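## Task

Somewhere in the six drawers of the two short, narrow file cabinets (three drawers each) lies a foam block. Move it onto the desk. When finished, all drawers in the room must be fully closed, both cabinets must stay roughly where they began, and the robot must not tip over or be left leaning. Anything that stays in place only because the robot is holding it counts as not done.

## Robot and tools

Robot: a Hello Robot Stretch 4 with one arm. It has an omni-wheel base, a lift running up a mast, an arm that telescopes forward, a three-joint wrist (yaw, pitch, roll) and a two-finger gripper. It is about 1.6 m tall, and the rim of the base lies within 0.23 m of the base origin.

Frames: the base frame has its origin on the floor below the base centre, with x forward, y to the left and z up. The odometry frame is the base frame as it stood when the scene began. hand_pose is a point between the open fingertips, expressed in the base frame, and the printed value may be somewhat off. When all wrist joints are 0, the hand axes line up with the base axes.

execute_actions: arguments are "actions", a list holding one action or none (none simply reports state and images), and an optional "cameras" list. Camera names are head_camera, head_left_camera, head_right_camera, wrist_camera or "all". Omitted, null or ["all"] returns every camera, and [] returns none. An action may contain "base", "joints" or both, plus optional "pace" and "contact_limits". Alternatively it can be {"end_of_arm": "enable_torque"} on its own. The motions in an action begin together.
- "base" takes one command, and each is a relative offset from the base position given in the most recent state report, never a pose. translate_m moves straight along x, with forward positive, range -2 to 2 m. strafe_m moves sideways, with left positive, range -2 to 2 m. rotate_rad turns in place, counter-clockwise (left) positive, range -3.2 to 3.2 rad.
- "joints" is a single object of absolute targets keyed by joint name. lift_m 0 to 1.2 m. arm_m 0 to 0.55 m of extension. wrist_yaw_rad -1.134 to 4.276 (0 forward, positive left, 3.14 folded back, and the arm may block it above 3.4). wrist_pitch_rad -1.117 to 4.259 (0 level, 1.57 pointing down). wrist_roll_rad -1.117 to 4.259 (0 puts the fingers level with each other, positive rolls clockwise when viewed from behind). gripper_m -0.038 to 0.141, the fingertip gap in metres, where negative values press the fingers together. A joint target outside its range gets clamped and the result reports this. Any other bad value or unknown key causes the whole call to be rejected with no motion.
- "pace": "slow", "default", "fast" or "max". Base top speeds are 0.1/0.3/0.4/0.6 m/s and 1/2/3/4 rad/s respectively. Above lift_m 0.2 these are reduced further as the lift rises.
- "contact_limits": {"arm_m": value}, ranging from 0 (gentlest) to 0.75 (firmest), with 0.5 as the default. It controls how hard the arm may push before it halts.
An action may run for at most 15 s. A joint or the base left out of an action may keep pushing toward its previous target. If any result reports a stop, the rest of the calls in that same reply are skipped.

wait: {"seconds": 0 to 10}. Issues no command and returns the same kind of report. zoom_image: {"camera": name, "region": [x0, y0, x1, y1]}, pixel coordinates measured from the top-left of that camera's latest full image, no bigger than 504 by 504. finished_scene: {"scene": n}. It cannot be undone, so call it only once the goal is met and will stay met without help from the robot.

Cameras: head_camera (420x560) sits at the mast top and looks ahead and downward. To look elsewhere, rotate the base. head_left_camera and head_right_camera are 420x672 fisheyes that look more steeply down and show the base and arm. wrist_camera (616x392) looks along the fingers, which appear near the bottom of its image. The calibration (K, distortion, T_world_to_cam from base frame to camera) is roughly correct. Expect small errors, and bigger ones for the wrist camera when the arm is extended.

Result lines: base_status and joint_status describe how the latest action ended. "done" for the base only means the wheels turned the commanded amount, even if they slipped. "off_target" means it came to rest short of the target and may still be pushing. "contact_stop_at_<key>" means it hit something, dropped the target, and that part went slack (a slack lift may sag, slack wheels may roll). "limit_stop_at_tilt" means the lean exceeds 6 degrees, so lift, arm and wheels go slack and ignore commands. "limit_stop_at_own_body" means a self-collision was prevented. Back away from the body; lift and arm may go slack. This tends to happen when pitch is below -0.2 and roll is below -0.4 or above 4. "torque_fault" means a wrist or gripper motor overloaded and went limp, so send enable_torque. on_its_own reports things that happened without being commanded, and "held at" there means the held target. lidar_m holds 12 distances, one per 30-degree sector, starting straight ahead and going counter-clockwise (4th left, 7th behind, 10th right). "-" means nothing detected or closer than 0.25 m. It picks up tabletops but can miss thin legs and clear objects. wrist_depth_mm is a 7x7 grid of median depths, 100 to 2000 mm, and it includes the robot's own body. base_odometry comes from wheels only, with heading from -3.142 to 3.142. If turned_by_wheels and turned_by_imu differ by more than about 0.1 rad, there was a collision or slip. base_tilt gives forward and right lean in degrees, with a fixed offset of up to about 1.5. motor_effort is a percentage, positive toward higher joint values, with the peak in brackets. Readings are noisy and carry offsets. For wheels, positive means turning right. Effort outside the rest range suggests a load or something being pushed.

Gripping: command gripper_m below the object's width. A smaller value squeezes harder and pulls the object up to about a third of the difference toward the wrist. Opening pushes it back out. Neither the gripper reading nor "done" confirms a grasp, but a firm squeeze at a target of 0 or above shows in gripper effort. If the fingertips catch on a surface below, raise the lift.

Start of a scene: to unfold the wrist, send lift_m 0.4 with wrist_yaw_rad 0 in one action.

Avoid: turning or driving with more than 1 kg held while arm_m is above 0.2, especially at fast paces. Avoid strong or sustained pushes or pulls with the gripper raised high or with a high contact limit, since these can tip the robot. Also avoid dropping things, slamming drawers, hard collisions, shoving cabinets out of place, and driving a wheel onto low objects. Objects can sometimes get nudged by outside causes. The simulation keeps running while you think, and the robot holds its last command during that time.

Each tool is called after "Call:" as name(argument=value, ...) on one line, values as JSON.

## Session

Call:
execute_actions(actions=[])

Scene clock: 0.00 s.
base_odometry: x=+0.000 y=+0.000 heading=+0.000 (m, m, rad; odometry frame)
turned_by_wheels: +0.000 (rad since the last result)
turned_by_imu: +0.000 (rad since the last result)
base_tilt: forward=-0.3 right=-0.1 (deg)
lidar_m: 1.90 2.04 2.00 2.44 2.00 1.47 1.56 2.00 1.91 2.06 1.26 1.16
base_status: not commanded
joint_positions: lift_m=+0.208 arm_m=-0.003 wrist_yaw_rad=+3.196 wrist_pitch_rad=-0.014 wrist_roll_rad=-0.009 gripper_m=+0.057
joint_status: not commanded
motor_effort: lift_m=+20 arm_m=-1 wrist_yaw_rad=+1 wrist_pitch_rad=-8 wrist_roll_rad=+0 gripper_m=-1 wheel_0=+0 wheel_1=+0 wheel_2=+0 (%)
hand_pose: x=-0.1245 y=+0.0716 z=+0.3899 quat_wxyz=(-0.027, +0.007, -0.004, +1.000) (m; base frame)
wrist_depth_mm: - 138 137 - - 1863 1661 / - - 136 - 1756 1537 1708 / - 105 136 1863 1661 1537 1756 / - 116 137 1863 1618 1576 1708 / 142 140 - 1983 1661 1499 1708 / 204 1618 212 1576 196 1464 1397 / 206 1025 960 153 1025 904 976
pictures: head_camera, head_left_camera, head_right_camera, wrist_camera
Images, in order (width x height): head_camera 420x560, head_left_camera 420x672, head_right_camera 420x672, wrist_camera 616x392.

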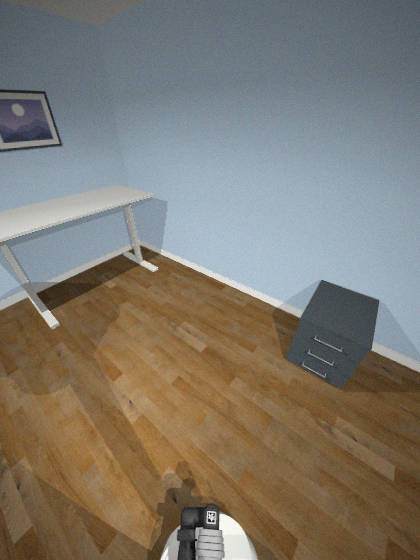

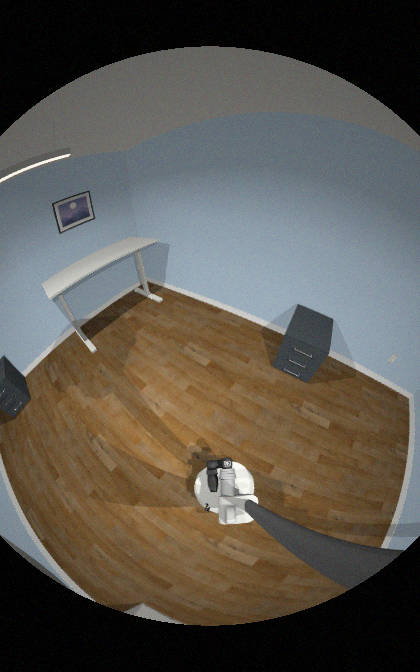

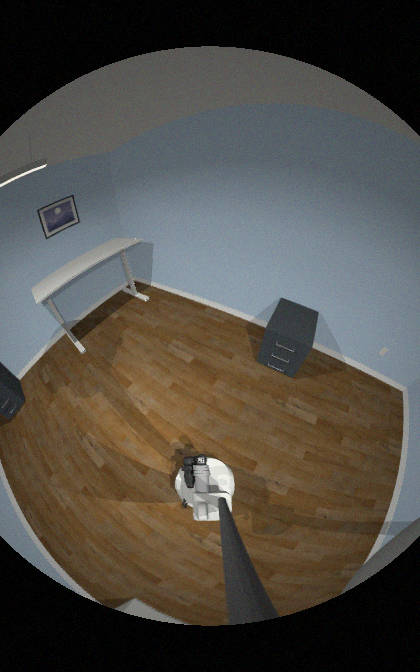

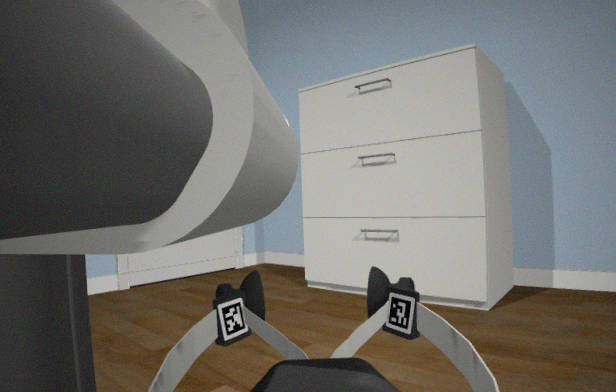

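Call:
execute_actions(actions=[{"base":{"rotate_rad":-0.63},"joints":{"lift_m":0.4,"wrist_yaw_rad":0,"wrist_roll_rad":1.57,"gripper_m":0.1}}])

Call:
execute_actions(actions=[{"base":{"translate_m":0.5}}])

Scene clock: 6.43 s.
base_odometry: x=+0.000 y=+0.000 heading=-0.630 (m, m, rad; odometry frame)
turned_by_wheels: -0.630 (rad since the last result)
turned_by_imu: -0.643 (rad since the last result)
base_tilt: forward=-0.3 right=-0.1 (deg)
lidar_m: 1.18 1.85 2.11 2.02 2.44 2.05 1.48 1.51 2.05 1.89 1.97 1.87
base_status: done
joint_positions: lift_m=+0.400 arm_m=-0.003 wrist_yaw_rad=+0.000 wrist_pitch_rad=-0.014 wrist_roll_rad=+1.570 gripper_m=+0.100
joint_status: all done
motor_effort: lift_m=+23(26) arm_m=+0(1) wrist_yaw_rad=+0(5) wrist_pitch_rad=-8(9) wrist_roll_rad=+0(5) gripper_m=+2(1) wheel_0=+1(5) wheel_1=+1(8) wheel_2=+0(7) (%)
hand_pose: x=+0.4568 y=-0.0873 z=+0.5821 quat_wxyz=(+0.707, +0.707, -0.005, +0.005) (m; base frame)
wrist_depth_mm: 1537 1661 1618 1661 1576 1138 820 / 1576 1576 1618 1618 1661 1160 820 / 1576 1576 1576 1576 1537 1229 831 / 1576 1618 1576 1618 1025 1008 866 / 1537 1618 1618 1618 991 991 866 / 1537 1618 215 1618 216 1008 866 / 1618 1576 1576 152 1618 1098 842
pictures: head_camera, head_left_camera, head_right_camera, wrist_camera
camera_calibration (this result's frames):
wrist_camera: T_world_to_cam=[[0.018823, 0.0205346, -0.999612, 0.582042], [0.0356893, 0.999138, 0.0211969, 0.124438], [0.999186, -0.0360745, 0.0180739, -0.247644], [0, 0, 0, 1]] pos_world=[0.232045, -0.145216, 0.583654]
Images, in order (width x height): head_camera 420x560, head_left_camera 420x672, head_right_camera 420x672, wrist_camera 616x392.

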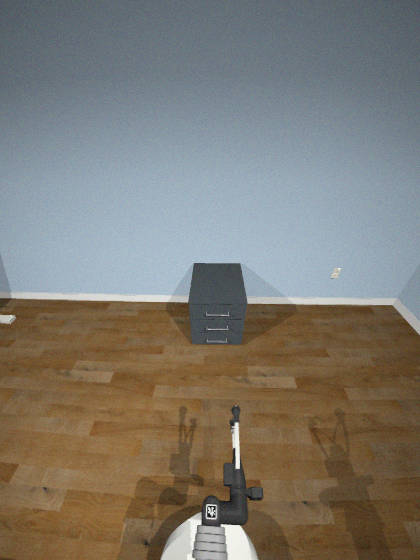

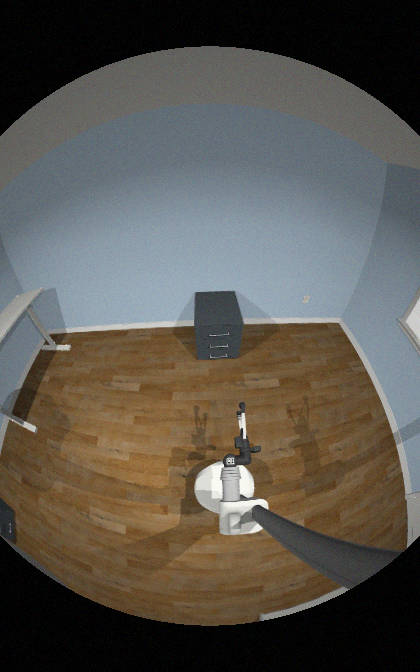

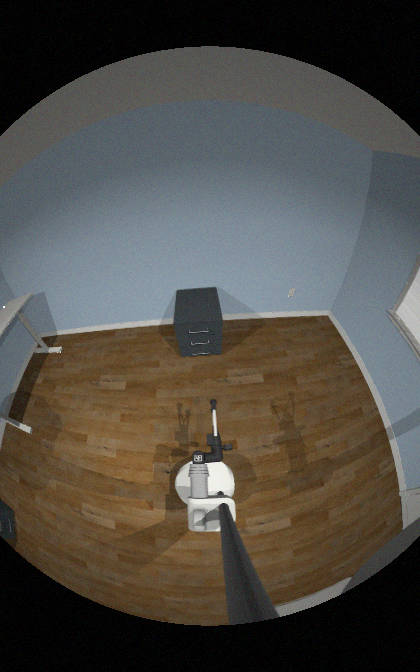

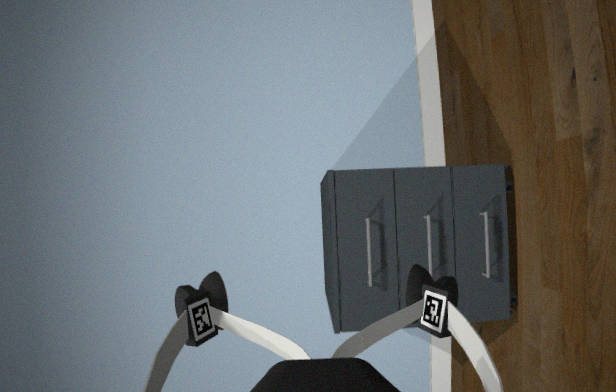

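Scene clock: 9.57 s.
base_odometry: x=+0.404 y=-0.294 heading=-0.630 (m, m, rad; odometry frame)
turned_by_wheels: +0.000 (rad since the last result)
turned_by_imu: +0.000 (rad since the last result)
base_tilt: forward=-0.3 right=-0.1 (deg)
lidar_m: 0.66 0.73 1.77 2.00 2.72 2.57 1.95 2.03 2.05 1.87 1.89 0.76
base_status: done
joint_positions: lift_m=+0.400 arm_m=-0.003 wrist_yaw_rad=+0.000 wrist_pitch_rad=-0.014 wrist_roll_rad=+1.570 gripper_m=+0.100
joint_status: not commanded
motor_effort: lift_m=+23(23) arm_m=-1(1) wrist_yaw_rad=+1(0) wrist_pitch_rad=-8(9) wrist_roll_rad=+1(0) gripper_m=+2(1) wheel_0=+0(5) wheel_1=+0(9) wheel_2=+1(13) (%)
hand_pose: x=+0.4568 y=-0.0874 z=+0.5821 quat_wxyz=(+0.707, +0.707, -0.005, +0.005) (m; base frame)
wrist_depth_mm: 1098 1060 1098 1078 1138 1060 798 / 1118 1060 1098 1078 1078 1078 831 / 1078 1042 1078 1060 1060 1025 778 / 1078 1078 1078 1060 488 496 492 / 1078 1042 1060 1042 488 492 492 / 1078 1060 214 1060 216 488 492 / 1042 1060 1042 152 484 484 484
pictures: head_camera, head_left_camera, head_right_camera, wrist_camera
camera_calibration (this result's frames):
wrist_camera: T_world_to_cam=[[0.0188291, 0.0205291, -0.999612, 0.582057], [0.0359851, 0.999128, 0.0211969, 0.124388], [0.999175, -0.0363702, 0.018074, -0.247642], [0, 0, 0, 1]] pos_world=[0.232002, -0.145235, 0.58367]
Images, in order (width x height): head_camera 420x560, head_left_camera 420x672, head_right_camera 420x672, wrist_camera 616x392.

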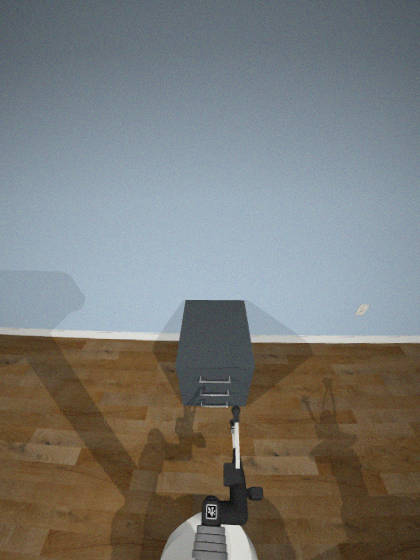

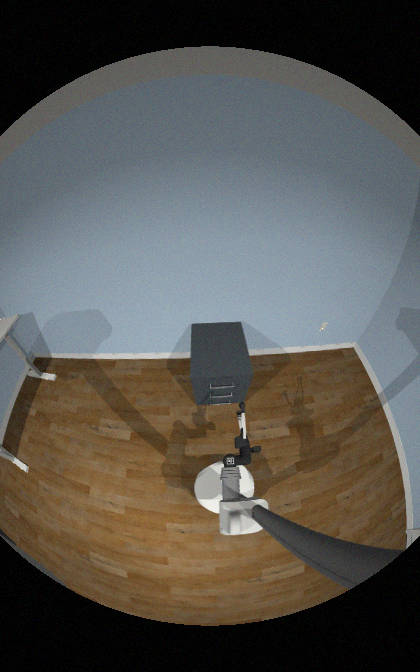

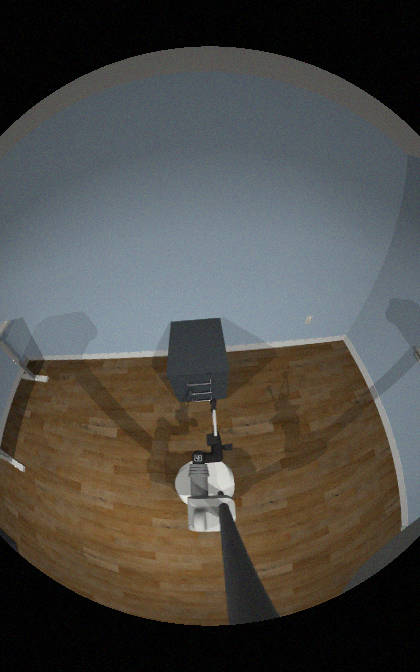

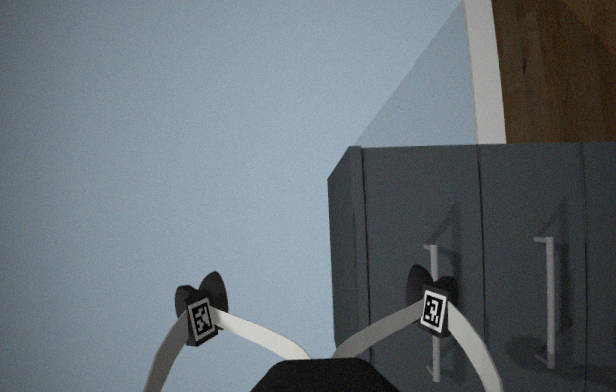

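Call:
execute_actions(actions=[{"base":{"strafe_m":0.06},"joints":{"lift_m":0.25,"gripper_m":0.08}}], cameras=[])

Call:
execute_actions(actions=[{"joints":{"arm_m":0.235},"contact_limits":{"arm_m":0.15}}], cameras=["wrist_camera"])

Call:
execute_actions(actions=[{"joints":{"gripper_m":-0.02}}], cameras=[])

Call:
execute_actions(actions=[{"base":{"translate_m":-0.3},"pace":"slow"}], cameras=["head_camera","wrist_camera"])

Scene clock: 14.37 s.
base_odometry: x=+0.440 y=-0.246 heading=-0.630 (m, m, rad; odometry frame)
turned_by_wheels: +0.000 (rad since the last result)
turned_by_imu: +0.002 (rad since the last result)
base_tilt: forward=-0.3 right=-0.1 (deg)
lidar_m: 0.67 1.31 1.78 1.95 2.66 2.59 1.99 2.03 2.09 1.95 1.87 0.71
base_status: done
joint_positions: lift_m=+0.250 arm_m=-0.003 wrist_yaw_rad=+0.000 wrist_pitch_rad=-0.014 wrist_roll_rad=+1.570 gripper_m=+0.080
joint_status: all done
motor_effort: lift_m=+18(20) arm_m=+0(0) wrist_yaw_rad=+1(1) wrist_pitch_rad=-9(8) wrist_roll_rad=+0(1) gripper_m=+0(0) wheel_0=+1(8) wheel_1=-2(4) wheel_2=+0(3) (%)
hand_pose: x=+0.4568 y=-0.0874 z=+0.4325 quat_wxyz=(+0.707, +0.707, -0.005, +0.005) (m; base frame)
wrist_depth_mm: 1078 1078 1078 1078 1078 854 609 / 1078 1060 1078 1078 1098 809 597 / 1078 1060 1060 492 496 492 496 / 1078 1078 1060 488 488 492 496 / 1060 1098 1078 488 492 488 492 / 1060 1078 214 480 200 484 480 / 1060 1042 1060 156 484 484 484
pictures: none
No camera images: the call's "cameras" was empty. Leave "cameras" out to get every camera's image.

Scene clock: 16.20 s.
base_odometry: x=+0.440 y=-0.246 heading=-0.630 (m, m, rad; odometry frame)
turned_by_wheels: +0.000 (rad since the last result)
turned_by_imu: +0.001 (rad since the last result)
base_tilt: forward=-0.3 right=-0.1 (deg)
lidar_m: 0.66 1.29 1.78 1.96 2.66 2.58 1.97 2.03 2.07 1.93 1.90 0.76
base_status: not commanded
joint_positions: lift_m=+0.250 arm_m=+0.234 wrist_yaw_rad=+0.000 wrist_pitch_rad=-0.014 wrist_roll_rad=+1.570 gripper_m=+0.080
joint_status: all done
motor_effort: lift_m=+17(18) arm_m=+5(9) wrist_yaw_rad=+1(1) wrist_pitch_rad=-8(9) wrist_roll_rad=+0(1) gripper_m=+0(2) wheel_0=+1(1) wheel_1=-2(2) wheel_2=+0(0) (%)
contact_limits: arm_m 0.15
hand_pose: x=+0.6935 y=-0.0874 z=+0.4326 quat_wxyz=(+0.707, +0.707, -0.005, +0.005) (m; base frame)
wrist_depth_mm: 842 842 255 256 257 255 - / 820 854 254 255 255 256 256 / 831 831 253 252 254 254 255 / 831 831 252 252 252 253 253 / 831 831 251 251 252 251 250 / 820 820 216 250 200 251 250 / 820 820 247 155 248 249 -
pictures: wrist_camera
camera_calibration (this result's frames):
wrist_camera: T_world_to_cam=[[0.0190235, 0.0206269, -0.999606, 0.428015], [0.0360479, 0.999123, 0.021303, 0.118967], [0.999169, -0.036439, 0.0182633, -0.481589], [0, 0, 0, 1]] pos_world=[0.468758, -0.14524, 0.434108]
Images, in order (width x height): wrist_camera 616x392.

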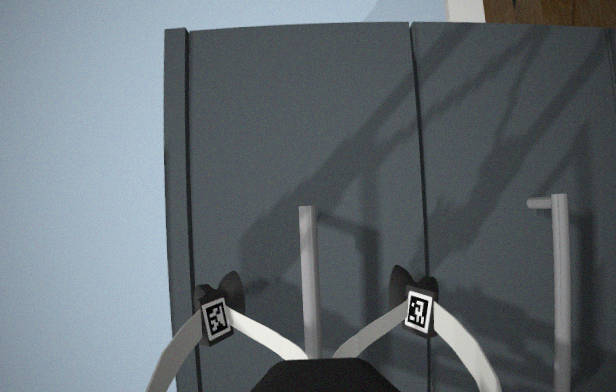

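Scene clock: 17.93 s.
base_odometry: x=+0.440 y=-0.246 heading=-0.630 (m, m, rad; odometry frame)
turned_by_wheels: +0.000 (rad since the last result)
turned_by_imu: +0.001 (rad since the last result)
base_tilt: forward=-0.3 right=-0.1 (deg)
lidar_m: 0.65 1.32 1.77 1.94 2.64 2.62 1.98 2.04 2.11 1.94 1.87 0.73
base_status: not commanded
joint_positions: lift_m=+0.250 arm_m=+0.234 wrist_yaw_rad=+0.001 wrist_pitch_rad=-0.016 wrist_roll_rad=+1.570 gripper_m=-0.019
joint_status: all done
motor_effort: lift_m=+17(18) arm_m=+3(5) wrist_yaw_rad=-1(2) wrist_pitch_rad=-3(8) wrist_roll_rad=+0(1) gripper_m=-16(22) wheel_0=+1(1) wheel_1=-2(2) wheel_2=+0(0) (%)
hand_pose: x=+0.6938 y=-0.0872 z=+0.4331 quat_wxyz=(+0.707, +0.707, -0.005, +0.006) (m; base frame)
wrist_depth_mm: 842 854 252 249 251 256 - / 842 842 250 250 249 255 253 / 831 831 249 249 248 253 252 / 820 842 247 246 247 251 250 / 820 809 246 246 245 251 250 / 820 809 244 209 187 249 249 / 831 809 243 171 243 248 -
pictures: none
No camera images: the call's "cameras" was empty. Leave "cameras" out to get every camera's image.

Scene clock: 22.20 s.
base_odometry: x=+0.197 y=-0.069 heading=-0.631 (m, m, rad; odometry frame)
turned_by_wheels: -0.001 (rad since the last result)
turned_by_imu: -0.001 (rad since the last result)
base_tilt: forward=-0.3 right=-0.1 (deg)
lidar_m: 0.67 1.61 2.04 1.93 2.49 2.26 1.70 1.71 2.08 1.95 2.04 0.74
base_status: done
joint_positions: lift_m=+0.250 arm_m=+0.234 wrist_yaw_rad=-0.010 wrist_pitch_rad=-0.016 wrist_roll_rad=+1.570 gripper_m=-0.019
joint_status: not commanded
on_its_own: wrist_yaw_rad is at rest, and its effort (+30) is outside its rest range (-13 to +13)
motor_effort: lift_m=+17(17) arm_m=+4(4) wrist_yaw_rad=+30(31) wrist_pitch_rad=-3(3) wrist_roll_rad=+0(0) gripper_m=-16(21) wheel_0=-10(12) wheel_1=-4(4) wheel_2=-5(12) (%)
hand_pose: x=+0.6929 y=-0.0904 z=+0.4331 quat_wxyz=(+0.707, +0.707, -0.009, +0.002) (m; base frame)
wrist_depth_mm: 1160 1160 254 253 254 842 609 / 1160 1138 251 252 252 878 603 / 1160 1160 249 249 250 569 569 / 1160 1138 248 248 247 564 564 / 1160 1160 247 244 247 559 554 / 1138 1160 245 209 187 544 554 / 1118 1138 243 196 242 544 539
pictures: head_camera, wrist_camera
camera_calibration (this result's frames):
wrist_camera: T_world_to_cam=[[0.0211281, 0.020411, -0.999568, 0.427141], [0.0462635, 0.998701, 0.0213712, 0.114788], [0.998706, -0.0466951, 0.0201564, -0.482477], [0, 0, 0, 1]] pos_world=[0.467517, -0.145886, 0.434228]
Images, in order (width x height): head_camera 420x560, wrist_camera 616x392.

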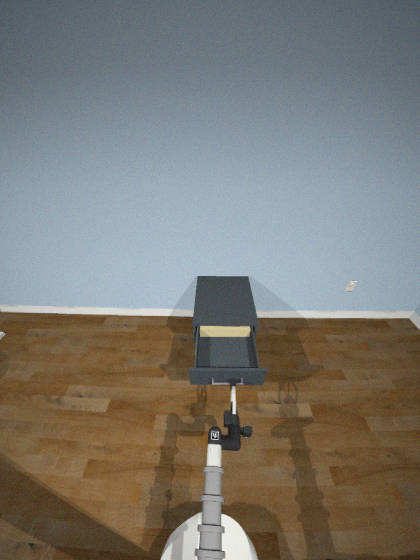

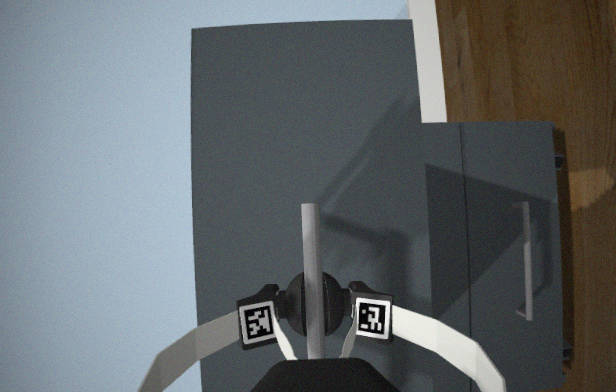

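Call:
zoom_image(camera="head_camera", region=[170,300,290,400])

Region (170, 300, 290, 400) of head_camera's 420x560 image, scaled by 4.200, with more detail than that image has.

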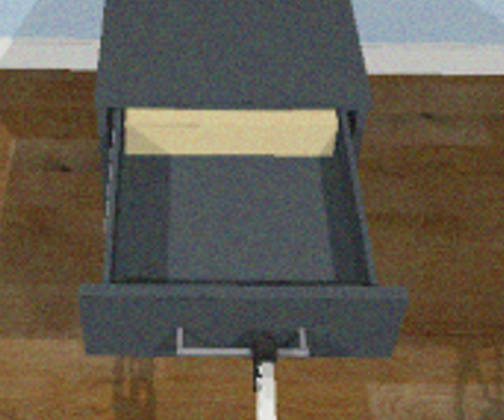

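Call:
execute_actions(actions=[{"base":{"translate_m":0.305},"pace":"slow"}], cameras=[])

Call:
execute_actions(actions=[{"joints":{"gripper_m":0.08}}], cameras=[])

Call:
execute_actions(actions=[{"joints":{"arm_m":0.15}}], cameras=[])

Call:
execute_actions(actions=[{"joints":{"lift_m":0.1}}], cameras=[])

Call:
execute_actions(actions=[{"joints":{"arm_m":0.23},"contact_limits":{"arm_m":0.15}}], cameras=["wrist_camera"])

Call:
execute_actions(actions=[{"joints":{"gripper_m":-0.02}}], cameras=[])

Call:
execute_actions(actions=[{"base":{"translate_m":-0.3},"pace":"slow"}], cameras=["head_camera"])

Call:
zoom_image(camera="head_camera", region=[170,300,290,420])

Scene clock: 31.93 s.
base_odometry: x=+0.443 y=-0.249 heading=-0.631 (m, m, rad; odometry frame)
turned_by_wheels: +0.001 (rad since the last result)
turned_by_imu: +0.003 (rad since the last result)
base_tilt: forward=-0.3 right=-0.1 (deg)
lidar_m: 0.66 1.31 1.75 1.95 2.66 2.58 1.98 2.02 2.09 1.94 1.86 0.74
base_status: done
joint_positions: lift_m=+0.250 arm_m=+0.234 wrist_yaw_rad=+0.006 wrist_pitch_rad=-0.016 wrist_roll_rad=+1.570 gripper_m=-0.020
joint_status: not commanded
on_its_own: wrist_yaw_rad is at rest, and its effort (-15) is outside its rest range (-13 to +13)
motor_effort: lift_m=+17(17) arm_m=+4(4) wrist_yaw_rad=-15(30) wrist_pitch_rad=-2(3) wrist_roll_rad=+0(1) gripper_m=-15(18) wheel_0=+6(8) wheel_1=+3(1) wheel_2=+1(8) (%)
hand_pose: x=+0.6943 y=-0.0858 z=+0.4331 quat_wxyz=(+0.707, +0.707, -0.004, +0.008) (m; base frame)
wrist_depth_mm: 831 842 249 249 249 249 - / 831 820 248 247 248 248 249 / 809 820 247 246 247 248 248 / 831 820 245 246 245 246 247 / 809 820 245 245 244 244 244 / 831 809 243 209 188 244 243 / 809 820 242 169 242 243 -
pictures: none
No camera images: the call's "cameras" was empty. Leave "cameras" out to get every camera's image.

Scene clock: 33.67 s.
base_odometry: x=+0.443 y=-0.249 heading=-0.631 (m, m, rad; odometry frame)
turned_by_wheels: -0.001 (rad since the last result)
turned_by_imu: +0.000 (rad since the last result)
base_tilt: forward=-0.3 right=-0.1 (deg)
lidar_m: 0.66 1.31 1.76 1.96 2.66 2.60 1.94 2.02 2.06 1.94 1.88 0.74
base_status: not commanded
joint_positions: lift_m=+0.250 arm_m=+0.234 wrist_yaw_rad=-0.001 wrist_pitch_rad=-0.011 wrist_roll_rad=+1.570 gripper_m=+0.080
joint_status: all done
motor_effort: lift_m=+18(18) arm_m=+3(3) wrist_yaw_rad=+4(15) wrist_pitch_rad=-17(17) wrist_roll_rad=+0(0) gripper_m=+1(15) wheel_0=+1(6) wheel_1=+0(3) wheel_2=-1(1) (%)
hand_pose: x=+0.6937 y=-0.0878 z=+0.4316 quat_wxyz=(+0.707, +0.707, -0.004, +0.003) (m; base frame)
wrist_depth_mm: 831 842 549 252 253 254 - / 820 831 250 251 252 252 254 / 820 820 250 250 250 251 251 / 820 820 247 248 248 247 249 / 820 820 246 246 248 248 249 / 820 809 211 245 201 246 246 / 809 809 243 152 244 244 -
pictures: none
No camera images: the call's "cameras" was empty. Leave "cameras" out to get every camera's image.

Scene clock: 34.87 s.
base_odometry: x=+0.443 y=-0.249 heading=-0.631 (m, m, rad; odometry frame)
turned_by_wheels: +0.000 (rad since the last result)
turned_by_imu: +0.000 (rad since the last result)
base_tilt: forward=-0.3 right=-0.1 (deg)
lidar_m: 0.65 1.32 1.74 1.95 2.63 2.59 2.00 2.03 2.06 1.93 1.88 0.72
base_status: not commanded
joint_positions: lift_m=+0.250 arm_m=+0.151 wrist_yaw_rad=+0.000 wrist_pitch_rad=-0.014 wrist_roll_rad=+1.570 gripper_m=+0.080
joint_status: all done
motor_effort: lift_m=+18(18) arm_m=-5(5) wrist_yaw_rad=+1(5) wrist_pitch_rad=-9(17) wrist_roll_rad=+0(0) gripper_m=-2(4) wheel_0=+1(1) wheel_1=+0(0) wheel_2=-1(1) (%)
hand_pose: x=+0.6102 y=-0.0874 z=+0.4324 quat_wxyz=(+0.707, +0.707, -0.005, +0.005) (m; base frame)
wrist_depth_mm: 917 904 917 917 917 854 615 / 917 931 334 336 338 336 336 / 917 904 336 332 332 334 332 / 904 891 330 330 330 332 334 / 904 917 332 330 332 330 330 / 904 891 213 327 202 329 329 / 891 904 327 156 325 291 327
pictures: none
No camera images: the call's "cameras" was empty. Leave "cameras" out to get every camera's image.

Scene clock: 36.57 s.
base_odometry: x=+0.443 y=-0.249 heading=-0.631 (m, m, rad; odometry frame)
turned_by_wheels: +0.000 (rad since the last result)
turned_by_imu: +0.001 (rad since the last result)
base_tilt: forward=-0.3 right=-0.1 (deg)
lidar_m: 0.64 1.31 1.74 1.96 2.66 2.60 1.99 2.05 2.11 1.94 1.88 0.74
base_status: not commanded
joint_positions: lift_m=+0.100 arm_m=+0.151 wrist_yaw_rad=+0.000 wrist_pitch_rad=-0.014 wrist_roll_rad=+1.570 gripper_m=+0.080
joint_status: all done
motor_effort: lift_m=+18(19) arm_m=-5(5) wrist_yaw_rad=+1(1) wrist_pitch_rad=-9(9) wrist_roll_rad=+0(0) gripper_m=-1(3) wheel_0=+0(1) wheel_1=+0(0) wheel_2=-1(1) (%)
hand_pose: x=+0.6102 y=-0.0874 z=+0.2825 quat_wxyz=(+0.707, +0.707, -0.005, +0.005) (m; base frame)
wrist_depth_mm: 904 917 917 931 904 554 399 / 904 336 332 334 338 336 338 / 332 334 334 332 332 334 332 / 330 330 329 332 334 332 332 / 329 329 329 332 330 330 330 / 327 327 214 329 202 329 327 / 325 325 325 156 327 291 327
pictures: none
No camera images: the call's "cameras" was empty. Leave "cameras" out to get every camera's image.

Scene clock: 37.73 s.
base_odometry: x=+0.443 y=-0.249 heading=-0.631 (m, m, rad; odometry frame)
turned_by_wheels: +0.000 (rad since the last result)
turned_by_imu: +0.000 (rad since the last result)
base_tilt: forward=-0.3 right=-0.1 (deg)
lidar_m: 0.63 1.32 1.76 1.95 2.67 2.60 1.98 2.03 2.06 1.95 1.88 0.73
base_status: not commanded
joint_positions: lift_m=+0.100 arm_m=+0.229 wrist_yaw_rad=+0.000 wrist_pitch_rad=-0.014 wrist_roll_rad=+1.570 gripper_m=+0.080
joint_status: all done
motor_effort: lift_m=+17(17) arm_m=+5(8) wrist_yaw_rad=+1(1) wrist_pitch_rad=-8(9) wrist_roll_rad=+0(0) gripper_m=-1(2) wheel_0=+1(1) wheel_1=+0(0) wheel_2=-1(1) (%)
contact_limits: arm_m 0.15
hand_pose: x=+0.6885 y=-0.0874 z=+0.2825 quat_wxyz=(+0.707, +0.707, -0.005, +0.005) (m; base frame)
wrist_depth_mm: 842 842 831 549 504 258 - / 254 255 256 255 255 257 255 / 253 255 254 254 254 255 255 / 251 252 253 252 253 253 253 / 249 251 252 251 251 252 252 / 249 250 214 250 202 251 251 / 248 248 248 156 249 248 -
pictures: wrist_camera
camera_calibration (this result's frames):
wrist_camera: T_world_to_cam=[[0.0187732, 0.0206262, -0.999611, 0.278269], [0.0360896, 0.999122, 0.0212939, 0.122328], [0.999172, -0.0364753, 0.0180123, -0.473804], [0, 0, 0, 1]] pos_world=[0.463773, -0.145243, 0.28409]
Images, in order (width x height): wrist_camera 616x392.

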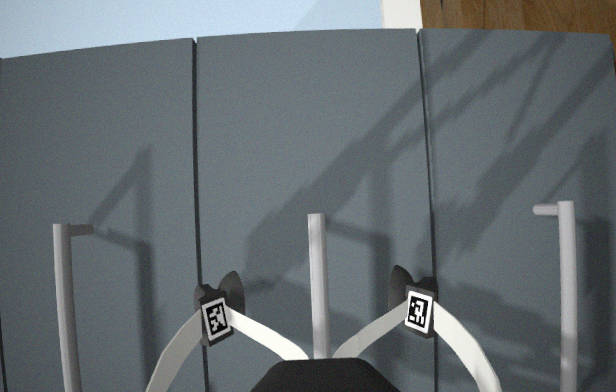

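Scene clock: 39.47 s.
base_odometry: x=+0.443 y=-0.249 heading=-0.631 (m, m, rad; odometry frame)
turned_by_wheels: +0.000 (rad since the last result)
turned_by_imu: +0.001 (rad since the last result)
base_tilt: forward=-0.3 right=-0.1 (deg)
lidar_m: 0.66 1.29 1.75 1.96 2.66 2.61 1.99 2.05 2.08 1.95 1.85 0.73
base_status: not commanded
joint_positions: lift_m=+0.100 arm_m=+0.229 wrist_yaw_rad=+0.001 wrist_pitch_rad=-0.012 wrist_roll_rad=+1.570 gripper_m=-0.019
joint_status: all done
motor_effort: lift_m=+18(18) arm_m=+3(5) wrist_yaw_rad=-1(2) wrist_pitch_rad=-13(14) wrist_roll_rad=+0(0) gripper_m=-18(16) wheel_0=+1(1) wheel_1=+0(0) wheel_2=-1(1) (%)
hand_pose: x=+0.6889 y=-0.0872 z=+0.2820 quat_wxyz=(+0.707, +0.707, -0.004, +0.005) (m; base frame)
wrist_depth_mm: 831 854 554 252 253 257 - / 254 254 250 251 253 257 257 / 253 254 250 249 249 254 256 / 251 252 247 248 248 253 254 / 250 250 247 246 246 252 252 / 248 249 245 209 183 250 251 / 247 247 243 209 244 249 -
pictures: none
No camera images: the call's "cameras" was empty. Leave "cameras" out to get every camera's image.

Scene clock: 43.77 s.
base_odometry: x=+0.201 y=-0.072 heading=-0.633 (m, m, rad; odometry frame)
turned_by_wheels: -0.001 (rad since the last result)
turned_by_imu: -0.001 (rad since the last result)
base_tilt: forward=-0.3 right=-0.1 (deg)
lidar_m: 0.67 1.62 2.08 1.94 2.48 2.27 1.70 1.70 2.10 1.96 2.03 0.73
base_status: done
joint_positions: lift_m=+0.100 arm_m=+0.229 wrist_yaw_rad=-0.010 wrist_pitch_rad=-0.012 wrist_roll_rad=+1.570 gripper_m=-0.019
joint_status: not commanded
on_its_own: wrist_yaw_rad is at rest, and its effort (+29) is outside its rest range (-13 to +13)
motor_effort: lift_m=+18(18) arm_m=+3(4) wrist_yaw_rad=+29(30) wrist_pitch_rad=-14(14) wrist_roll_rad=+0(0) gripper_m=-19(20) wheel_0=-9(12) wheel_1=-4(5) wheel_2=-6(7) (%)
hand_pose: x=+0.6879 y=-0.0902 z=+0.2820 quat_wxyz=(+0.707, +0.707, -0.008, +0.001) (m; base frame)
wrist_depth_mm: 1138 1160 1160 254 256 544 392 / 1160 1138 252 252 253 564 402 / 1138 1138 251 250 251 564 410 / 1118 1160 249 249 249 564 404 / 1138 1138 248 246 248 554 418 / 1138 1118 243 207 185 549 421 / 1118 1118 241 207 242 469 418
pictures: head_camera
Images, in order (width x height): head_camera 420x560.

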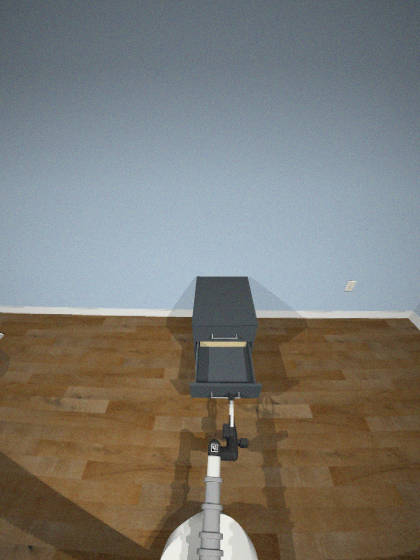

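Region (170, 300, 290, 420) of head_camera's 420x560 image, scaled by 4.200, with more detail than that image has.

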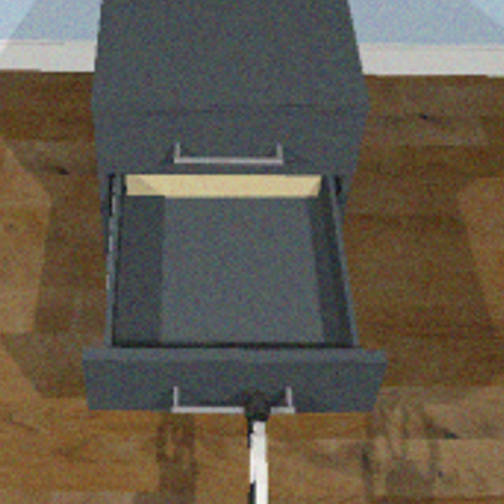

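Empty. Third, with pitch.

Call:
execute_actions(actions=[{"base":{"translate_m":0.303},"pace":"slow"}], cameras=[])

Call:
execute_actions(actions=[{"joints":{"gripper_m":0.08}}], cameras=[])

Call:
execute_actions(actions=[{"joints":{"arm_m":0.12}}], cameras=[])

Call:
execute_actions(actions=[{"joints":{"lift_m":0.03,"wrist_pitch_rad":0.4}}], cameras=["wrist_camera"])

Scene clock: 51.13 s.
base_odometry: x=+0.446 y=-0.251 heading=-0.632 (m, m, rad; odometry frame)
turned_by_wheels: +0.001 (rad since the last result)
turned_by_imu: +0.003 (rad since the last result)
base_tilt: forward=-0.3 right=-0.1 (deg)
lidar_m: 0.66 1.31 1.74 1.95 2.65 2.60 2.00 2.01 2.08 1.95 1.87 0.73
base_status: done
joint_positions: lift_m=+0.100 arm_m=+0.229 wrist_yaw_rad=+0.006 wrist_pitch_rad=-0.012 wrist_roll_rad=+1.570 gripper_m=-0.019
joint_status: not commanded
on_its_own: wrist_yaw_rad is at rest, and its effort (-16) is outside its rest range (-13 to +13)
motor_effort: lift_m=+18(18) arm_m=+4(3) wrist_yaw_rad=-16(28) wrist_pitch_rad=-14(14) wrist_roll_rad=+0(0) gripper_m=-17(16) wheel_0=+6(5) wheel_1=+2(5) wheel_2=+4(13) (%)
hand_pose: x=+0.6893 y=-0.0857 z=+0.2820 quat_wxyz=(+0.707, +0.707, -0.002, +0.007) (m; base frame)
wrist_depth_mm: 842 831 249 250 251 251 - / 249 250 250 249 250 250 252 / 247 248 248 247 249 250 250 / 246 248 248 246 248 248 250 / 246 246 245 245 245 248 248 / 244 245 244 206 186 246 247 / 229 244 242 208 244 245 -
pictures: none
No camera images: the call's "cameras" was empty. Leave "cameras" out to get every camera's image.

Scene clock: 52.87 s.
base_odometry: x=+0.446 y=-0.251 heading=-0.632 (m, m, rad; odometry frame)
turned_by_wheels: -0.001 (rad since the last result)
turned_by_imu: +0.000 (rad since the last result)
base_tilt: forward=-0.3 right=-0.1 (deg)
lidar_m: 0.65 1.30 1.77 1.96 2.63 2.61 2.00 2.03 2.05 1.95 1.89 0.73
base_status: not commanded
joint_positions: lift_m=+0.100 arm_m=+0.229 wrist_yaw_rad=+0.000 wrist_pitch_rad=-0.014 wrist_roll_rad=+1.570 gripper_m=+0.080
joint_status: all done
motor_effort: lift_m=+18(18) arm_m=+3(4) wrist_yaw_rad=+0(16) wrist_pitch_rad=-10(13) wrist_roll_rad=+0(1) gripper_m=-5(18) wheel_0=+2(6) wheel_1=+0(2) wheel_2=+1(4) (%)
hand_pose: x=+0.6888 y=-0.0873 z=+0.2824 quat_wxyz=(+0.707, +0.707, -0.005, +0.005) (m; base frame)
wrist_depth_mm: 842 831 831 554 504 255 - / 251 252 253 252 252 253 253 / 250 251 251 251 250 251 252 / 250 248 251 250 249 250 251 / 246 247 249 248 249 249 249 / 246 246 213 246 201 248 247 / 244 246 245 156 246 246 -
pictures: none
No camera images: the call's "cameras" was empty. Leave "cameras" out to get every camera's image.

Scene clock: 54.20 s.
base_odometry: x=+0.446 y=-0.251 heading=-0.632 (m, m, rad; odometry frame)
turned_by_wheels: +0.000 (rad since the last result)
turned_by_imu: +0.001 (rad since the last result)
base_tilt: forward=-0.3 right=-0.1 (deg)
lidar_m: 0.65 1.28 1.75 1.95 2.64 2.59 1.99 2.02 2.10 1.94 1.87 0.74
base_status: not commanded
joint_positions: lift_m=+0.100 arm_m=+0.121 wrist_yaw_rad=+0.000 wrist_pitch_rad=-0.014 wrist_roll_rad=+1.570 gripper_m=+0.080
joint_status: all done
motor_effort: lift_m=+18(18) arm_m=-4(6) wrist_yaw_rad=+1(1) wrist_pitch_rad=-9(10) wrist_roll_rad=+0(0) gripper_m=+1(1) wheel_0=+2(2) wheel_1=+0(0) wheel_2=+1(2) (%)
hand_pose: x=+0.5802 y=-0.0874 z=+0.2824 quat_wxyz=(+0.707, +0.707, -0.005, +0.005) (m; base frame)
wrist_depth_mm: 960 946 960 946 931 549 397 / 946 960 946 364 364 359 384 / 931 359 362 357 362 362 387 / 931 357 359 359 355 355 375 / 931 355 357 359 359 359 359 / 917 353 214 355 201 355 355 / 917 351 355 156 351 355 355
pictures: none
No camera images: the call's "cameras" was empty. Leave "cameras" out to get every camera's image.

Scene clock: 55.47 s.
base_odometry: x=+0.446 y=-0.251 heading=-0.632 (m, m, rad; odometry frame)
turned_by_wheels: +0.000 (rad since the last result)
turned_by_imu: +0.000 (rad since the last result)
base_tilt: forward=-0.3 right=-0.1 (deg)
lidar_m: 0.66 1.31 1.74 1.96 2.66 2.62 1.97 2.04 2.11 1.94 1.89 0.70
base_status: not commanded
joint_positions: lift_m=+0.030 arm_m=+0.121 wrist_yaw_rad=+0.000 wrist_pitch_rad=+0.402 wrist_roll_rad=+1.570 gripper_m=+0.080
joint_status: all done
motor_effort: lift_m=+18(15) arm_m=-5(4) wrist_yaw_rad=+1(1) wrist_pitch_rad=-7(4) wrist_roll_rad=+0(0) gripper_m=-5(1) wheel_0=+2(2) wheel_1=+0(0) wheel_2=+1(1) (%)
hand_pose: x=+0.5572 y=-0.0874 z=+0.0956 quat_wxyz=(+0.693, +0.693, +0.141, -0.141) (m; base frame)
wrist_depth_mm: 809 854 878 433 285 211 - / 312 343 676 413 290 213 180 / 307 330 364 389 293 216 183 / 306 330 359 392 297 220 185 / 303 327 355 397 298 219 185 / 298 325 215 384 201 211 185 / 298 315 345 151 286 202 -
pictures: wrist_camera
camera_calibration (this result's frames):
wrist_camera: T_world_to_cam=[[-0.386733, 0.0206364, -0.921961, 0.312423], [0.0416662, 0.99912, 0.00488587, 0.129523], [0.92125, -0.0365251, -0.387252, -0.257082], [0, 0, 0, 1]] pos_world=[0.352264, -0.145246, 0.187853]
Images, in order (width x height): wrist_camera 616x392.

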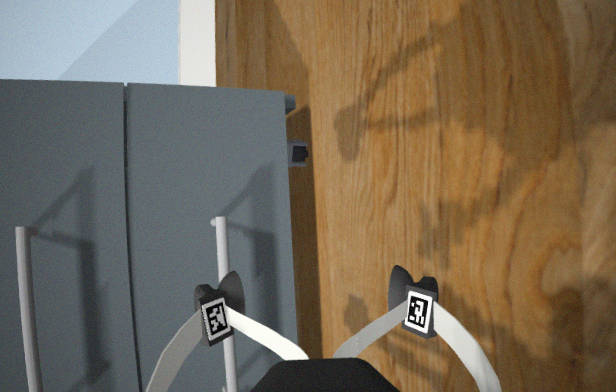

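Call:
execute_actions(actions=[{"joints":{"lift_m":0.063}}], cameras=[])

Call:
execute_actions(actions=[{"joints":{"arm_m":0.245},"contact_limits":{"arm_m":0.15}}], cameras=["wrist_camera"])

Call:
execute_actions(actions=[{"joints":{"gripper_m":-0.02}}], cameras=[])

Call:
execute_actions(actions=[{"base":{"translate_m":-0.3},"pace":"slow"}], cameras=["head_camera"])

Call:
zoom_image(camera="head_camera", region=[170,300,290,420])

Scene clock: 59.07 s.
base_odometry: x=+0.446 y=-0.251 heading=-0.632 (m, m, rad; odometry frame)
turned_by_wheels: +0.000 (rad since the last result)
turned_by_imu: +0.001 (rad since the last result)
base_tilt: forward=-0.3 right=-0.1 (deg)
lidar_m: 0.65 1.29 1.76 1.95 2.61 2.60 1.98 2.02 2.09 1.92 1.89 0.74
base_status: not commanded
joint_positions: lift_m=+0.063 arm_m=+0.121 wrist_yaw_rad=+0.000 wrist_pitch_rad=+0.402 wrist_roll_rad=+1.570 gripper_m=+0.080
joint_status: all done
motor_effort: lift_m=+23(21) arm_m=-4(4) wrist_yaw_rad=+1(1) wrist_pitch_rad=-6(7) wrist_roll_rad=+0(0) gripper_m=+0(1) wheel_0=+2(2) wheel_1=+0(1) wheel_2=+1(1) (%)
hand_pose: x=+0.5572 y=-0.0874 z=+0.1281 quat_wxyz=(+0.693, +0.693, +0.141, -0.141) (m; base frame)
wrist_depth_mm: 798 854 917 504 340 248 - / 310 342 798 452 342 251 213 / 306 330 364 402 345 255 215 / 304 329 362 402 349 257 213 / 297 327 355 397 349 257 213 / 296 324 215 394 202 250 219 / 293 317 351 150 336 238 -
pictures: none
No camera images: the call's "cameras" was empty. Leave "cameras" out to get every camera's image.

Scene clock: 60.47 s.
base_odometry: x=+0.446 y=-0.251 heading=-0.633 (m, m, rad; odometry frame)
turned_by_wheels: +0.000 (rad since the last result)
turned_by_imu: +0.000 (rad since the last result)
base_tilt: forward=-0.3 right=-0.1 (deg)
lidar_m: 0.65 1.30 1.73 1.97 2.65 2.62 2.00 2.00 2.08 1.94 1.85 0.72
base_status: not commanded
joint_positions: lift_m=+0.063 arm_m=+0.243 wrist_yaw_rad=-0.004 wrist_pitch_rad=+0.399 wrist_roll_rad=+1.570 gripper_m=+0.080
joint_status: all done
motor_effort: lift_m=+20(23) arm_m=+11(13) wrist_yaw_rad=+13(13) wrist_pitch_rad=+3(8) wrist_roll_rad=+0(0) gripper_m=+0(1) wheel_0=+2(2) wheel_1=+0(1) wheel_2=-5(5) (%)
contact_limits: arm_m 0.15
hand_pose: x=+0.6794 y=-0.0885 z=+0.1292 quat_wxyz=(+0.693, +0.693, +0.139, -0.142) (m; base frame)
wrist_depth_mm: 206 229 750 484 340 251 - / 205 221 244 270 301 255 216 / 204 222 242 266 306 257 215 / 202 220 240 266 306 260 215 / 200 216 240 257 307 262 216 / 199 213 208 253 200 251 220 / 197 207 234 151 286 238 -
pictures: wrist_camera
camera_calibration (this result's frames):
wrist_camera: T_world_to_cam=[[-0.383959, 0.0221854, -0.923083, 0.389087], [0.045803, 0.998938, 0.00495657, 0.122539], [0.922213, -0.0403769, -0.384568, -0.358034], [0, 0, 0, 1]] pos_world=[0.473965, -0.145497, 0.220864]
Images, in order (width x height): wrist_camera 616x392.

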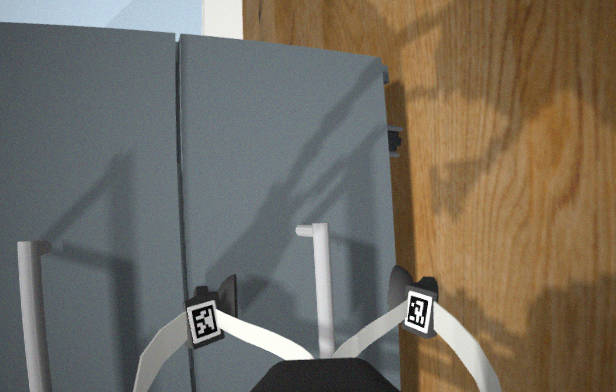

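Scene clock: 62.20 s.
base_odometry: x=+0.446 y=-0.251 heading=-0.632 (m, m, rad; odometry frame)
turned_by_wheels: +0.000 (rad since the last result)
turned_by_imu: +0.001 (rad since the last result)
base_tilt: forward=-0.3 right=-0.1 (deg)
lidar_m: 0.66 1.29 1.73 1.96 2.67 2.61 1.98 2.03 2.08 1.95 1.86 0.73
base_status: not commanded
joint_positions: lift_m=+0.063 arm_m=+0.244 wrist_yaw_rad=+0.001 wrist_pitch_rad=+0.404 wrist_roll_rad=+1.570 gripper_m=-0.019
joint_status: all done
motor_effort: lift_m=+19(20) arm_m=+4(11) wrist_yaw_rad=-2(13) wrist_pitch_rad=-14(17) wrist_roll_rad=+0(0) gripper_m=-16(18) wheel_0=+1(2) wheel_1=+0(1) wheel_2=+1(5) (%)
hand_pose: x=+0.6806 y=-0.0872 z=+0.1278 quat_wxyz=(+0.693, +0.692, +0.142, -0.142) (m; base frame)
wrist_depth_mm: 204 224 469 449 330 245 - / 202 220 241 266 304 249 211 / 201 219 238 264 297 252 212 / 200 216 236 263 301 253 212 / 198 216 236 254 301 255 214 / 196 213 228 206 186 254 215 / 197 209 227 185 291 148 -
pictures: none
No camera images: the call's "cameras" was empty. Leave "cameras" out to get every camera's image.

Scene clock: 66.47 s.
base_odometry: x=+0.204 y=-0.074 heading=-0.634 (m, m, rad; odometry frame)
turned_by_wheels: -0.001 (rad since the last result)
turned_by_imu: -0.001 (rad since the last result)
base_tilt: forward=-0.3 right=-0.1 (deg)
lidar_m: 0.69 1.61 2.02 1.94 2.50 2.27 1.72 1.70 2.11 1.94 2.03 0.74
base_status: done
joint_positions: lift_m=+0.063 arm_m=+0.244 wrist_yaw_rad=-0.009 wrist_pitch_rad=+0.405 wrist_roll_rad=+1.570 gripper_m=-0.019
joint_status: not commanded
on_its_own: wrist_yaw_rad is at rest, and its effort (+27) is outside its rest range (-13 to +13)
motor_effort: lift_m=+19(19) arm_m=+3(4) wrist_yaw_rad=+27(28) wrist_pitch_rad=-15(15) wrist_roll_rad=+0(0) gripper_m=-19(20) wheel_0=-9(10) wheel_1=-4(7) wheel_2=-4(6) (%)
hand_pose: x=+0.6797 y=-0.0898 z=+0.1276 quat_wxyz=(+0.692, +0.693, +0.139, -0.145) (m; base frame)
wrist_depth_mm: 960 1042 477 455 332 247 - / 960 1042 244 271 307 250 211 / 473 585 241 266 310 253 214 / 459 496 238 264 300 254 211 / 445 492 236 255 303 256 216 / 449 480 228 205 185 255 215 / 445 473 229 185 282 227 -
pictures: head_camera
Images, in order (width x height): head_camera 420x560.

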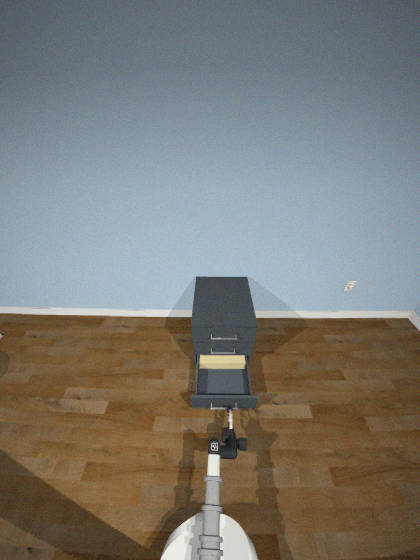

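Region (170, 300, 290, 420) of head_camera's 420x560 image, scaled by 4.200, with more detail than that image has.

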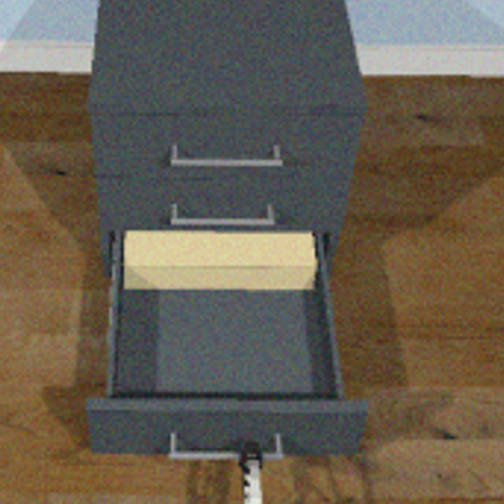

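Files only. Close and go to the other cabinet.

Call:
execute_actions(actions=[{"base":{"translate_m":0.303},"pace":"slow"}], cameras=[])

Call:
execute_actions(actions=[{"joints":{"gripper_m":0.08}}], cameras=[])

Call:
execute_actions(actions=[{"base":{"translate_m":-1.3},"joints":{"arm_m":0.0,"wrist_pitch_rad":0,"lift_m":0.2}}], cameras=["wrist_camera"])

Call:
execute_actions(actions=[{"base":{"rotate_rad":1.6}}], cameras=["head_camera","wrist_camera"])

Scene clock: 72.97 s.
base_odometry: x=+0.448 y=-0.253 heading=-0.633 (m, m, rad; odometry frame)
turned_by_wheels: +0.001 (rad since the last result)
turned_by_imu: +0.003 (rad since the last result)
base_tilt: forward=-0.3 right=-0.1 (deg)
lidar_m: 0.65 1.29 1.74 1.95 2.66 2.61 2.00 2.03 2.12 1.95 1.85 0.73
base_status: done
joint_positions: lift_m=+0.063 arm_m=+0.244 wrist_yaw_rad=+0.004 wrist_pitch_rad=+0.406 wrist_roll_rad=+1.570 gripper_m=-0.020
joint_status: not commanded
motor_effort: lift_m=+19(19) arm_m=+3(3) wrist_yaw_rad=-10(27) wrist_pitch_rad=-17(18) wrist_roll_rad=+1(0) gripper_m=-18(22) wheel_0=+7(7) wheel_1=+4(2) wheel_2=+1(11) (%)
hand_pose: x=+0.6808 y=-0.0864 z=+0.1275 quat_wxyz=(+0.693, +0.692, +0.144, -0.141) (m; base frame)
wrist_depth_mm: 200 221 249 436 330 245 - / 198 217 238 263 306 250 210 / 198 215 237 260 296 253 213 / 197 213 236 259 298 254 211 / 196 213 233 250 301 255 216 / 194 209 226 204 187 255 215 / 193 205 224 220 279 226 -
pictures: none
No camera images: the call's "cameras" was empty. Leave "cameras" out to get every camera's image.

Scene clock: 74.70 s.
base_odometry: x=+0.448 y=-0.253 heading=-0.633 (m, m, rad; odometry frame)
turned_by_wheels: -0.001 (rad since the last result)
turned_by_imu: +0.000 (rad since the last result)
base_tilt: forward=-0.3 right=-0.1 (deg)
lidar_m: 0.66 1.30 1.73 1.93 2.65 2.62 1.98 2.05 2.09 1.97 1.89 0.72
base_status: not commanded
joint_positions: lift_m=+0.063 arm_m=+0.244 wrist_yaw_rad=-0.001 wrist_pitch_rad=+0.407 wrist_roll_rad=+1.570 gripper_m=+0.080
joint_status: all done
motor_effort: lift_m=+19(19) arm_m=+3(3) wrist_yaw_rad=+3(10) wrist_pitch_rad=-20(20) wrist_roll_rad=+0(0) gripper_m=+0(13) wheel_0=+3(7) wheel_1=+1(4) wheel_2=+1(1) (%)
hand_pose: x=+0.6803 y=-0.0876 z=+0.1272 quat_wxyz=(+0.693, +0.692, +0.143, -0.143) (m; base frame)
wrist_depth_mm: 202 237 741 469 334 245 - / 200 220 239 265 306 249 210 / 200 216 236 264 309 252 212 / 198 215 237 259 298 254 214 / 196 213 235 252 300 254 215 / 195 211 221 252 200 244 215 / 194 207 229 154 301 235 -
pictures: none
No camera images: the call's "cameras" was empty. Leave "cameras" out to get every camera's image.

Scene clock: 80.53 s.
base_odometry: x=-0.600 y=+0.517 heading=-0.633 (m, m, rad; odometry frame)
turned_by_wheels: +0.000 (rad since the last result)
turned_by_imu: +0.004 (rad since the last result)
base_tilt: forward=-0.3 right=-0.1 (deg)
lidar_m: 1.96 2.63 2.12 2.14 1.72 1.20 1.14 0.73 0.91 2.00 2.11 2.72
base_status: done
joint_positions: lift_m=+0.200 arm_m=+0.001 wrist_yaw_rad=+0.000 wrist_pitch_rad=+0.003 wrist_roll_rad=+1.570 gripper_m=+0.080
joint_status: all done
motor_effort: lift_m=+22(26) arm_m=-4(14) wrist_yaw_rad=+1(8) wrist_pitch_rad=-9(75) wrist_roll_rad=+0(0) gripper_m=+5(13) wheel_0=+0(5) wheel_1=+0(4) wheel_2=-1(7) (%)
hand_pose: x=+0.4602 y=-0.0874 z=+0.3774 quat_wxyz=(+0.707, +0.707, +0.001, -0.001) (m; base frame)
wrist_depth_mm: - - - - 1397 723 530 / - - - - 1430 750 535 / - - - - 1430 759 525 / - - - 1808 1499 768 539 / - - - 1808 1576 788 544 / - - 215 - 201 732 554 / - - - 156 1366 676 559
pictures: wrist_camera
camera_calibration (this result's frames):
wrist_camera: T_world_to_cam=[[0.00215078, 0.0206342, -0.999785, 0.385084], [0.0365127, 0.999119, 0.020699, 0.128599], [0.999331, -0.0365494, 0.00139548, -0.241187], [0, 0, 0, 1]] pos_world=[0.235502, -0.145247, 0.382676]
Images, in order (width x height): wrist_camera 616x392.

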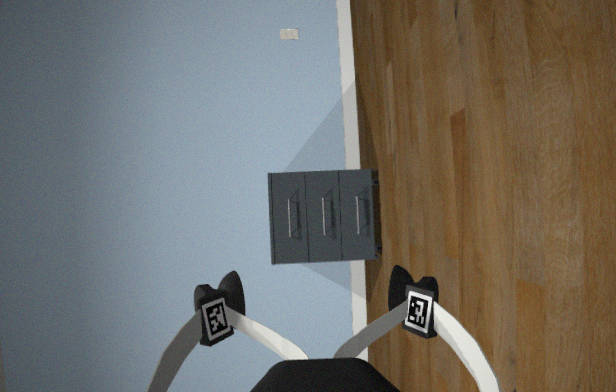

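Scene clock: 82.60 s.
base_odometry: x=-0.600 y=+0.517 heading=+0.966 (m, m, rad; odometry frame)
turned_by_wheels: +1.600 (rad since the last result)
turned_by_imu: +1.639 (rad since the last result)
base_tilt: forward=-0.3 right=-0.1 (deg)
lidar_m: 2.14 1.64 1.21 1.16 0.74 0.95 2.00 2.11 2.67 1.99 2.67 2.13
base_status: done
joint_positions: lift_m=+0.200 arm_m=+0.001 wrist_yaw_rad=+0.000 wrist_pitch_rad=+0.003 wrist_roll_rad=+1.570 gripper_m=+0.080
joint_status: not commanded
motor_effort: lift_m=+22(22) arm_m=-4(5) wrist_yaw_rad=+1(1) wrist_pitch_rad=-9(8) wrist_roll_rad=+0(0) gripper_m=-2(1) wheel_0=-2(7) wheel_1=-1(5) wheel_2=+0(12) (%)
hand_pose: x=+0.4602 y=-0.0874 z=+0.3774 quat_wxyz=(+0.707, +0.707, +0.001, -0.001) (m; base frame)
wrist_depth_mm: - - - - 1397 723 525 / - - - - 1397 750 539 / - - - - 1464 768 535 / - - - - 1537 768 539 / - - - - 1618 788 539 / - - 214 1983 202 732 559 / - - - 156 1430 676 554
pictures: head_camera, wrist_camera
camera_calibration (this result's frames):
wrist_camera: T_world_to_cam=[[0.00214816, 0.0206342, -0.999785, 0.385091], [0.0363914, 0.999123, 0.0206987, 0.12862], [0.999335, -0.036428, 0.00139537, -0.241192], [0, 0, 0, 1]] pos_world=[0.235524, -0.14524, 0.382682]
Images, in order (width x height): head_camera 420x560, wrist_camera 616x392.

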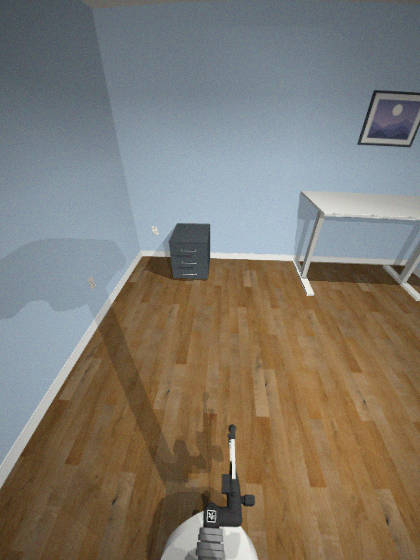

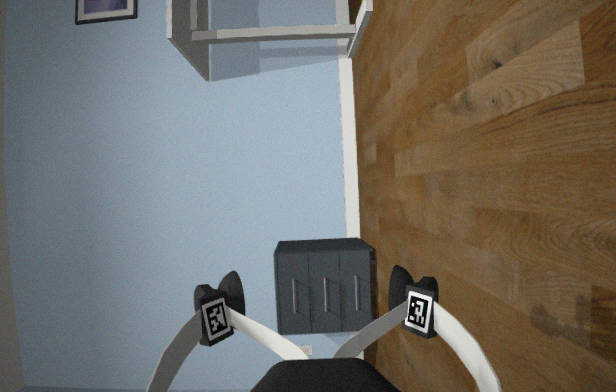

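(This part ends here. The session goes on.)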